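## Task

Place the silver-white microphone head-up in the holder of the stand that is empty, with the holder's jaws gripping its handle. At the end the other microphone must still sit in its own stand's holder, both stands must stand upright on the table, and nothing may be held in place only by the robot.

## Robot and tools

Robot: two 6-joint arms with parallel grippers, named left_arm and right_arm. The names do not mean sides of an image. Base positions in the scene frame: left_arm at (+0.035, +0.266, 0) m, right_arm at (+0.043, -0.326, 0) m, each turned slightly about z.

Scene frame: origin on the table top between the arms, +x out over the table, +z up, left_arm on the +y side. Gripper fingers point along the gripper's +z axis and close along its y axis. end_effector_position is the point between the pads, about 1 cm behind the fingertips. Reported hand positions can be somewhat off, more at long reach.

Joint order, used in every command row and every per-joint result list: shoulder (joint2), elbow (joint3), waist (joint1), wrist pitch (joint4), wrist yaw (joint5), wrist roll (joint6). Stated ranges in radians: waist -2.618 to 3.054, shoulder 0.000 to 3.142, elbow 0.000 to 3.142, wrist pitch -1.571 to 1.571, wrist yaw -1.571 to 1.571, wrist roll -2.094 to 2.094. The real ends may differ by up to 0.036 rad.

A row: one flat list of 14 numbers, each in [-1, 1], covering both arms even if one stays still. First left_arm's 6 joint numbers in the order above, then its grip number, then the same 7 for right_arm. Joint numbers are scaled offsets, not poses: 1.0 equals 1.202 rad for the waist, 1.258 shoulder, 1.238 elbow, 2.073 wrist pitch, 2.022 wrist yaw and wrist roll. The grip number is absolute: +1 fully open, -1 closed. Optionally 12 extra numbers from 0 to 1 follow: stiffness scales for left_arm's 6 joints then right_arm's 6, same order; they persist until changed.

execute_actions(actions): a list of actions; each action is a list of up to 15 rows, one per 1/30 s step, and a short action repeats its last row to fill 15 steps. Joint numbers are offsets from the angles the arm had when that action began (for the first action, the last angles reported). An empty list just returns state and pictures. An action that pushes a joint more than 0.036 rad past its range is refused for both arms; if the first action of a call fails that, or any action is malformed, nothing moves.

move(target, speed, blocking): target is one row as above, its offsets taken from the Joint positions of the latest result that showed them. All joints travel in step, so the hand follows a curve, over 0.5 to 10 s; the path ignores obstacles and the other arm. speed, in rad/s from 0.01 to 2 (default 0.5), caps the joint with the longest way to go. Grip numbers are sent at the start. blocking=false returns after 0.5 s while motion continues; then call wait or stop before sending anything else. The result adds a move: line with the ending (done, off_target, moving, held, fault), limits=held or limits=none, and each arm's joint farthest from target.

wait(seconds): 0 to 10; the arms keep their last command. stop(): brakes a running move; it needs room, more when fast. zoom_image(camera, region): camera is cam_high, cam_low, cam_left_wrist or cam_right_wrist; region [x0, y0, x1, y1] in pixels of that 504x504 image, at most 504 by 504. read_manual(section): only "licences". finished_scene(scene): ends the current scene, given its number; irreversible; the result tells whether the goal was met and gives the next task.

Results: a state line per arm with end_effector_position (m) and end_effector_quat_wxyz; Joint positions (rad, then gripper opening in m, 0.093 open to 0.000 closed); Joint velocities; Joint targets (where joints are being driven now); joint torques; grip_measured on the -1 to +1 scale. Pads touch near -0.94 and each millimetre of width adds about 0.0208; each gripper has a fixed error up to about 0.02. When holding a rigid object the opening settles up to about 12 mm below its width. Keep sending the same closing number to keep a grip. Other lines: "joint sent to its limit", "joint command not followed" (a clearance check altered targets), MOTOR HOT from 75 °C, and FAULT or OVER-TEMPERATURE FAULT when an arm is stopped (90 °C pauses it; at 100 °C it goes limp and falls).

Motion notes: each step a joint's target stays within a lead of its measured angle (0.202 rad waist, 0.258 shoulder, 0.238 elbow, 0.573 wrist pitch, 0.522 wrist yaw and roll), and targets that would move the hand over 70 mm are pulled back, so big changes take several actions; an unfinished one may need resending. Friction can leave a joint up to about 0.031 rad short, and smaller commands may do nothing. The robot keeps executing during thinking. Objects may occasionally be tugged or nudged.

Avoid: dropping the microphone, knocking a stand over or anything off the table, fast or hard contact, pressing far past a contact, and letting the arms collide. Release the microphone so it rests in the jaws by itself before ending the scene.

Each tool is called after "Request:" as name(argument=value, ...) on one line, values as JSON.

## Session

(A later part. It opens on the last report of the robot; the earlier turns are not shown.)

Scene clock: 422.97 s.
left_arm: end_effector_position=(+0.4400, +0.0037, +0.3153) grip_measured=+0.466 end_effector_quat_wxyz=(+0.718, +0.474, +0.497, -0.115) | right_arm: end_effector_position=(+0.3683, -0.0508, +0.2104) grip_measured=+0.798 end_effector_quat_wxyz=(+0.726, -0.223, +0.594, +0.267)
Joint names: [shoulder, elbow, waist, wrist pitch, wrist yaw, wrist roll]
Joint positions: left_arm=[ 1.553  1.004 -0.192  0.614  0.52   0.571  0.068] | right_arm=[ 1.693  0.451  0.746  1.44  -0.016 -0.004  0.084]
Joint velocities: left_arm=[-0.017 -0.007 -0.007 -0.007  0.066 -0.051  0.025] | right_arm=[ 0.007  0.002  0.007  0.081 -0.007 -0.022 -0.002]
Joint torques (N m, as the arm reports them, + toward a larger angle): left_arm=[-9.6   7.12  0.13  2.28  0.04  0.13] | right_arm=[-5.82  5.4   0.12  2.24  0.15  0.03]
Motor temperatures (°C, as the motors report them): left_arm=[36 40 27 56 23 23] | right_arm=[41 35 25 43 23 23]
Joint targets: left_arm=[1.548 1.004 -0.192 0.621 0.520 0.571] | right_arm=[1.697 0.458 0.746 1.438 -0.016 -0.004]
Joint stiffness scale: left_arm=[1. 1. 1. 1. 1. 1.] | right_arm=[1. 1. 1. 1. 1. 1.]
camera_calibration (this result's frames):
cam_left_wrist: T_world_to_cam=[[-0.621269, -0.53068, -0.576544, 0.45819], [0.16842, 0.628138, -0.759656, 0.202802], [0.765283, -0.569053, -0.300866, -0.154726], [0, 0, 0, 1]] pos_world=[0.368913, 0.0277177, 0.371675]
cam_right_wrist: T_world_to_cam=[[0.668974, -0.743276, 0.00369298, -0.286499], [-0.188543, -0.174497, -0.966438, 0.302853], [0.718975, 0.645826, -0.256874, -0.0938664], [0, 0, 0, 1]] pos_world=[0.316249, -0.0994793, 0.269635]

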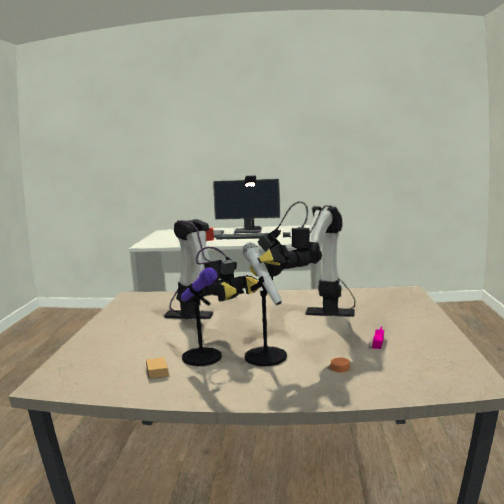

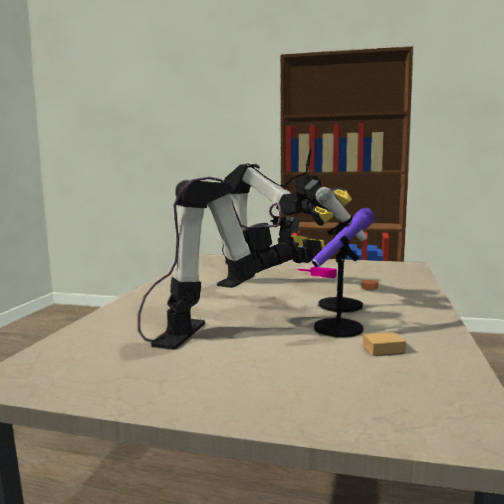

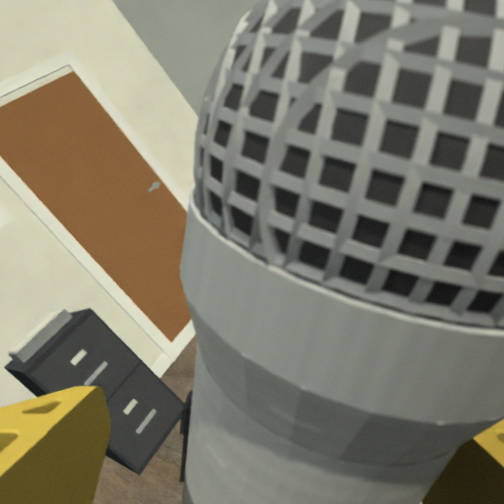

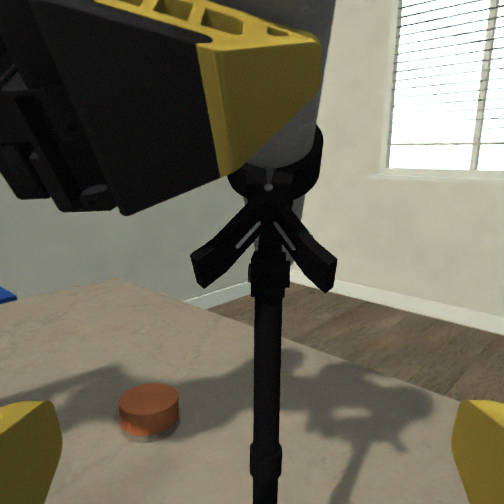

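Request:
execute_actions(actions=[[[-0.004,0,0,0.003,0,0,0.5,0,0,0,0,0,0,0.8],[-0.004,0,0,0.003,0,0,0.52,0,0,0,0,0,0,0.8],[-0.004,0,0,0.003,0,0,0.54,0,0,0,0,0,0,0.8],[-0.004,0,0,0.003,0,0,0.57,0,0,0,0,0,0,0.8],[-0.004,0,0,0.003,0,0,0.6,0,0,0,0,0,0,0.8],[-0.004,0,0,0.003,0,0,0.63,0,0,0,0,0,0,0.8],[-0.004,0,0,0.003,0,0,0.66,0,0,0,0,0,0,0.8],[-0.004,0,0,0.003,0,0,0.69,0,0,0,0,0,0,0.8],[-0.004,0,0,0.003,0,0,0.72,0,0,0,0,0,0,0.8],[-0.004,0,0,0.003,0,0,0.75,0,0,0,0,0,0,0.8],[-0.004,0,0,0.003,0,0,0.78,0,0,0,0,0,0,0.8],[-0.004,0,0,0.003,0,0,0.8,0,0,0,0,0,0,0.8]]])

Scene clock: 429.47 s.
left_arm: end_effector_position=(+0.4400, +0.0037, +0.3153) grip_measured=+0.798 end_effector_quat_wxyz=(+0.718, +0.474, +0.497, -0.115) | right_arm: end_effector_position=(+0.3683, -0.0508, +0.2104) grip_measured=+0.798 end_effector_quat_wxyz=(+0.726, -0.223, +0.594, +0.267)
Joint names: [shoulder, elbow, waist, wrist pitch, wrist yaw, wrist roll]
Joint positions: left_arm=[ 1.553  1.004 -0.192  0.614  0.52   0.571  0.083] | right_arm=[ 1.693  0.451  0.746  1.44  -0.016 -0.004  0.084]
Joint velocities: left_arm=[ 0.002 -0.017 -0.007 -0.007  0.037 -0.037  0.001] | right_arm=[ 0.007 -0.027 -0.017  0.007 -0.051  0.007  0.   ]
Joint torques (N m, as the arm reports them, + toward a larger angle): left_arm=[-9.53  7.08  0.15  2.28  0.04  0.12] | right_arm=[-6.    4.85  0.12  2.28  0.17  0.05]
Motor temperatures (°C, as the motors report them): left_arm=[36 40 27 55 23 23] | right_arm=[41 35 25 43 23 23]
Joint targets: left_arm=[1.548 1.004 -0.192 0.620 0.520 0.571] | right_arm=[1.693 0.451 0.746 1.440 -0.016 -0.004]
Joint stiffness scale: left_arm=[1. 1. 1. 1. 1. 1.] | right_arm=[1. 1. 1. 1. 1. 1.]
camera_calibration (this result's frames):
cam_left_wrist: T_world_to_cam=[[-0.621269, -0.53068, -0.576544, 0.45819], [0.16842, 0.628138, -0.759656, 0.202802], [0.765283, -0.569053, -0.300866, -0.154726], [0, 0, 0, 1]] pos_world=[0.368913, 0.0277177, 0.371675]
cam_right_wrist: T_world_to_cam=[[0.668974, -0.743276, 0.00369298, -0.286499], [-0.188543, -0.174497, -0.966438, 0.302853], [0.718975, 0.645826, -0.256874, -0.0938664], [0, 0, 0, 1]] pos_world=[0.316249, -0.0994793, 0.269635]

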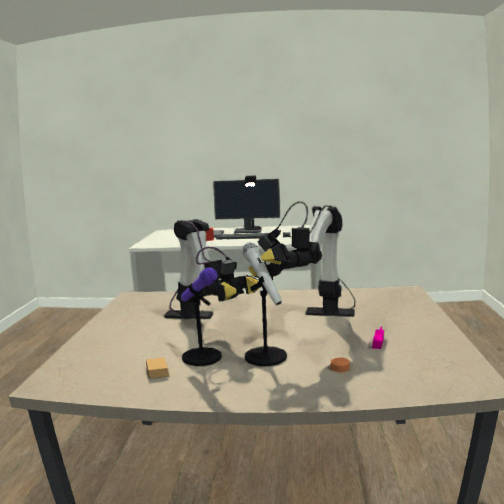

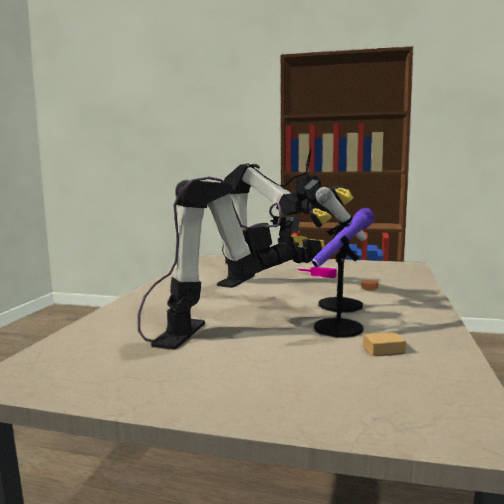

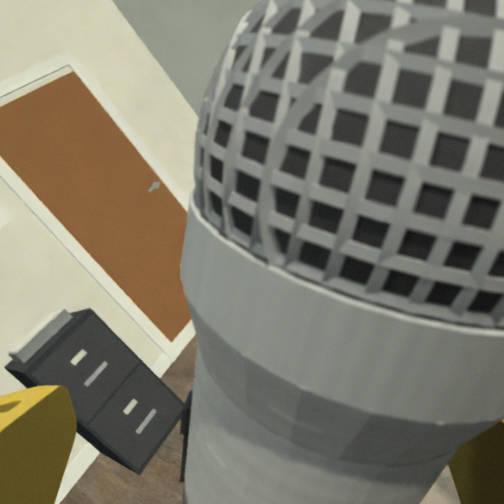

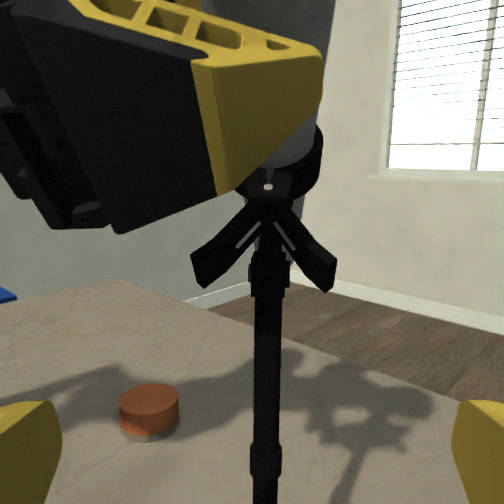

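Request:
move(target=[-0.222,-0.209,0.134,-0.005,0.08,0,1.0,0,0,0,0,0,0,0.8], speed=0.5)

Request:
zoom_image(camera="cam_high", region=[215, 225, 315, 325])

Scene clock: 439.17 s.
left_arm: end_effector_position=(+0.3905, +0.0667, +0.3179) grip_measured=+1.000 end_effector_quat_wxyz=(+0.725, +0.477, +0.484, -0.107) | right_arm: end_effector_position=(+0.3683, -0.0508, +0.2104) grip_measured=+0.798 end_effector_quat_wxyz=(+0.726, -0.223, +0.594, +0.267)
Joint names: [shoulder, elbow, waist, wrist pitch, wrist yaw, wrist roll]
Joint positions: left_arm=[ 1.288  0.771 -0.042  0.614  0.673  0.571  0.093] | right_arm=[ 1.693  0.451  0.746  1.44  -0.016 -0.004  0.084]
Joint velocities: left_arm=[ 0.007 -0.007 -0.017 -0.007 -0.007  0.051  0.   ] | right_arm=[-0.012 -0.002  0.007  0.022  0.066  0.037  0.   ]
Joint torques (N m, as the arm reports them, + toward a larger angle): left_arm=[-7.39  5.22  0.89  1.99  0.13  0.12] | right_arm=[-5.95  4.85  0.05  2.27  0.15  0.04]
Motor temperatures (°C, as the motors report them): left_arm=[36 40 27 54 23 23] | right_arm=[40 35 25 43 23 23]
Joint targets: left_arm=[1.273 0.745 -0.030 0.604 0.682 0.571] | right_arm=[1.693 0.451 0.746 1.440 -0.016 -0.004]
Joint stiffness scale: left_arm=[1. 1. 1. 1. 1. 1.] | right_arm=[1. 1. 1. 1. 1. 1.]
move: off_target (left_arm); limits=none; left_arm: farthest joint: the elbow, 0.026 radians from its target (0.259 radians at the start); right_arm: farthest joint: the waist, 0.000 radians from its target (0.000 radians at the start)
camera_calibration (this result's frames):
cam_left_wrist: T_world_to_cam=[[-0.602556, -0.528558, -0.597958, 0.461743], [0.194883, 0.629118, -0.752483, 0.160835], [0.773917, -0.569945, -0.276071, -0.091369], [0, 0, 0, 1]] pos_world=[0.317594, 0.0907988, 0.371904]
cam_right_wrist: T_world_to_cam=[[0.668974, -0.743276, 0.00369298, -0.286499], [-0.188543, -0.174497, -0.966438, 0.302853], [0.718975, 0.645826, -0.256874, -0.0938664], [0, 0, 0, 1]] pos_world=[0.316249, -0.0994793, 0.269635]

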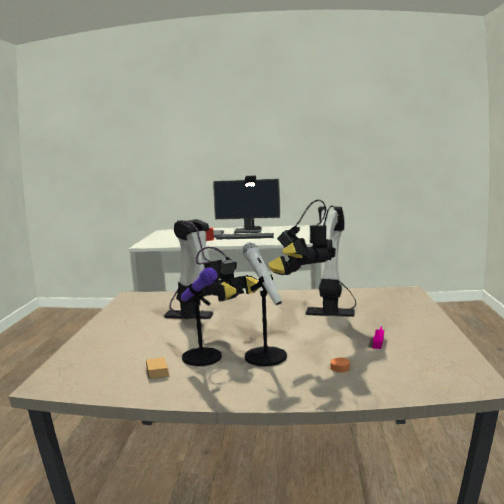

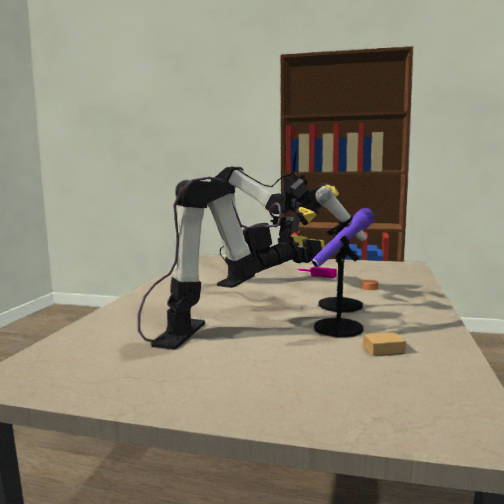

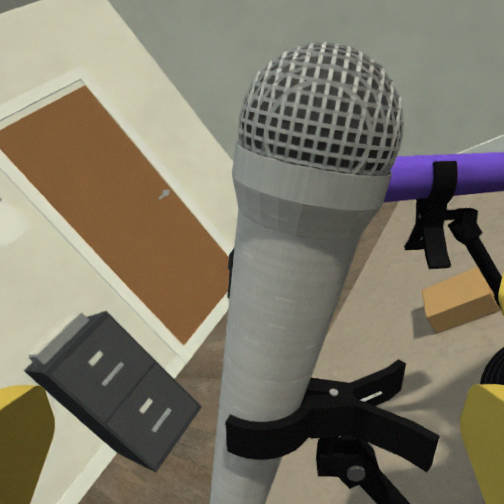

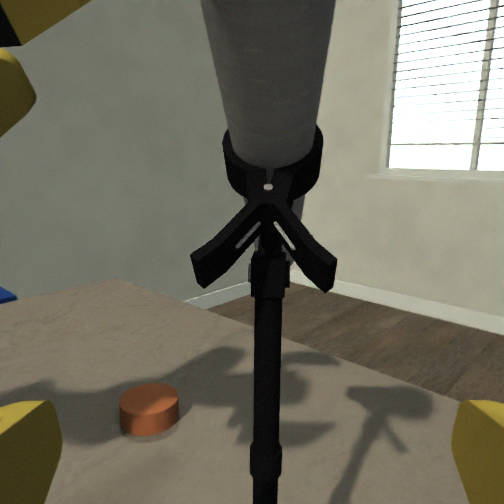

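Region (215, 225, 315, 325) of cam_high's 504x504 image, scaled by 5.040, with more detail than that image has.

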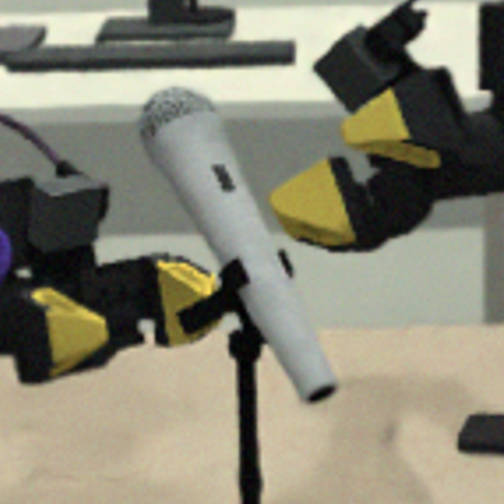

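Request:
zoom_image(camera="cam_left_wrist", region=[190, 300, 450, 504])

Request:
zoom_image(camera="cam_left_wrist", region=[374, 140, 504, 280])

Region (190, 300, 450, 504) of cam_left_wrist's 504x504 image, scaled by 1.938, with more detail than that image has; it fills the top 395 rows of this view, and the rest is white.

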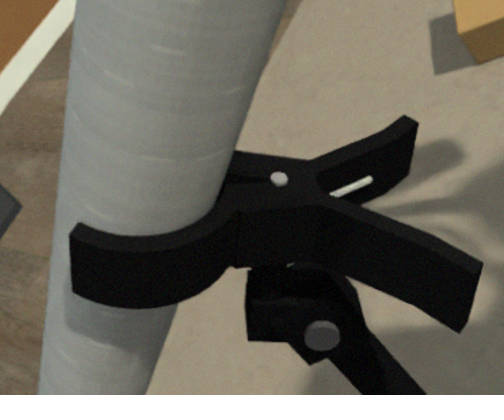

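Region (374, 140, 504, 280) of cam_left_wrist's 504x504 image, scaled by 3.600, with more detail than that image has; it fills the left 468 columns of this view, and the rest is white.

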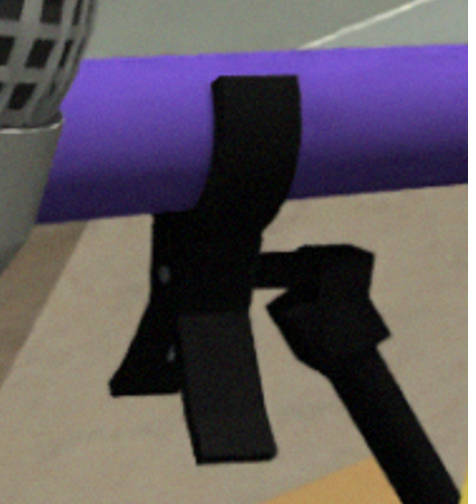

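Request:
execute_actions(actions=[])

Scene clock: 449.40 s.
left_arm: end_effector_position=(+0.3905, +0.0667, +0.3179) grip_measured=+1.000 end_effector_quat_wxyz=(+0.725, +0.477, +0.484, -0.107) | right_arm: end_effector_position=(+0.3683, -0.0508, +0.2104) grip_measured=+0.798 end_effector_quat_wxyz=(+0.726, -0.223, +0.594, +0.267)
Joint names: [shoulder, elbow, waist, wrist pitch, wrist yaw, wrist roll]
Joint positions: left_arm=[ 1.288  0.771 -0.042  0.614  0.673  0.571  0.093] | right_arm=[ 1.693  0.451  0.746  1.44  -0.016 -0.004  0.084]
Joint velocities: left_arm=[ 0.012 -0.002  0.002 -0.007  0.007 -0.037  0.   ] | right_arm=[-0.017 -0.007 -0.017 -0.007  0.037 -0.022  0.001]
Joint torques (N m, as the arm reports them, + toward a larger angle): left_arm=[-7.4   5.23  0.92  2.    0.11  0.11] | right_arm=[-6.07  4.84  0.09  2.29  0.14  0.05]
Motor temperatures (°C, as the motors report them): left_arm=[35 39 27 52 23 23] | right_arm=[39 35 25 44 23 23]
Joint targets: left_arm=[1.273 0.745 -0.030 0.604 0.682 0.571] | right_arm=[1.693 0.451 0.746 1.440 -0.016 -0.004]
Joint stiffness scale: left_arm=[1. 1. 1. 1. 1. 1.] | right_arm=[1. 1. 1. 1. 1. 1.]
camera_calibration (this result's frames):
cam_left_wrist: T_world_to_cam=[[-0.602751, -0.528308, -0.597982, 0.461757], [0.195129, 0.629071, -0.752459, 0.160766], [0.773703, -0.570229, -0.276085, -0.091246], [0, 0, 0, 1]] pos_world=[0.317552, 0.0907857, 0.3719]
cam_right_wrist: T_world_to_cam=[[0.668974, -0.743276, 0.00369298, -0.286499], [-0.188543, -0.174497, -0.966438, 0.302853], [0.718975, 0.645826, -0.256874, -0.0938664], [0, 0, 0, 1]] pos_world=[0.316249, -0.0994793, 0.269635]

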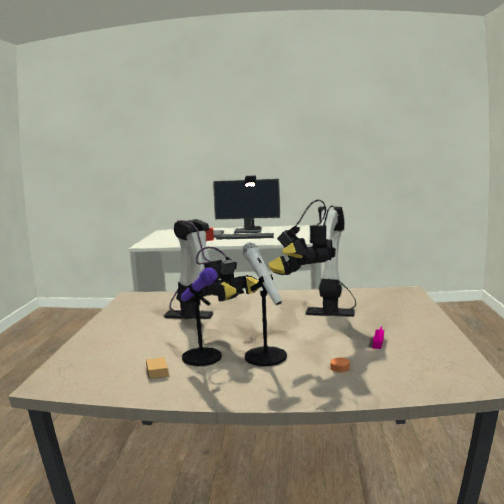

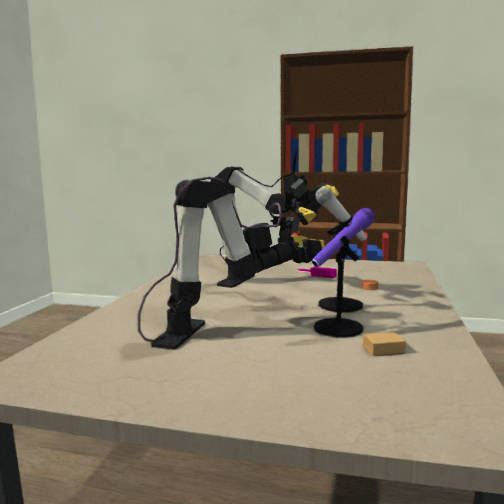

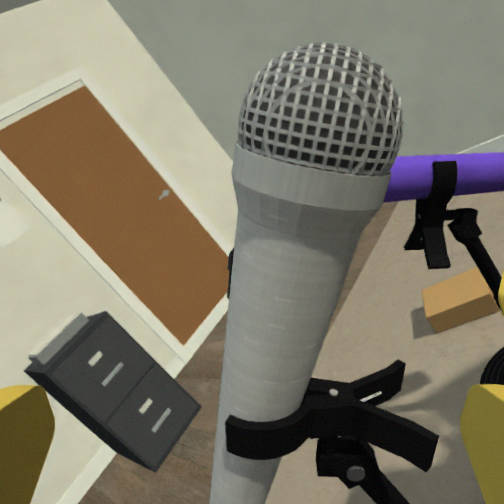

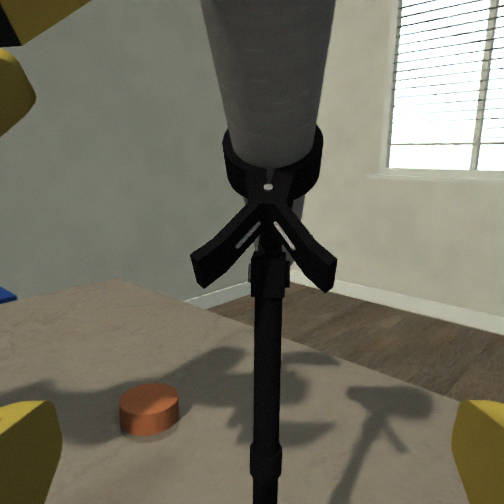

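Request:
finished_scene(scene=1)

The scene is finished: the task was done.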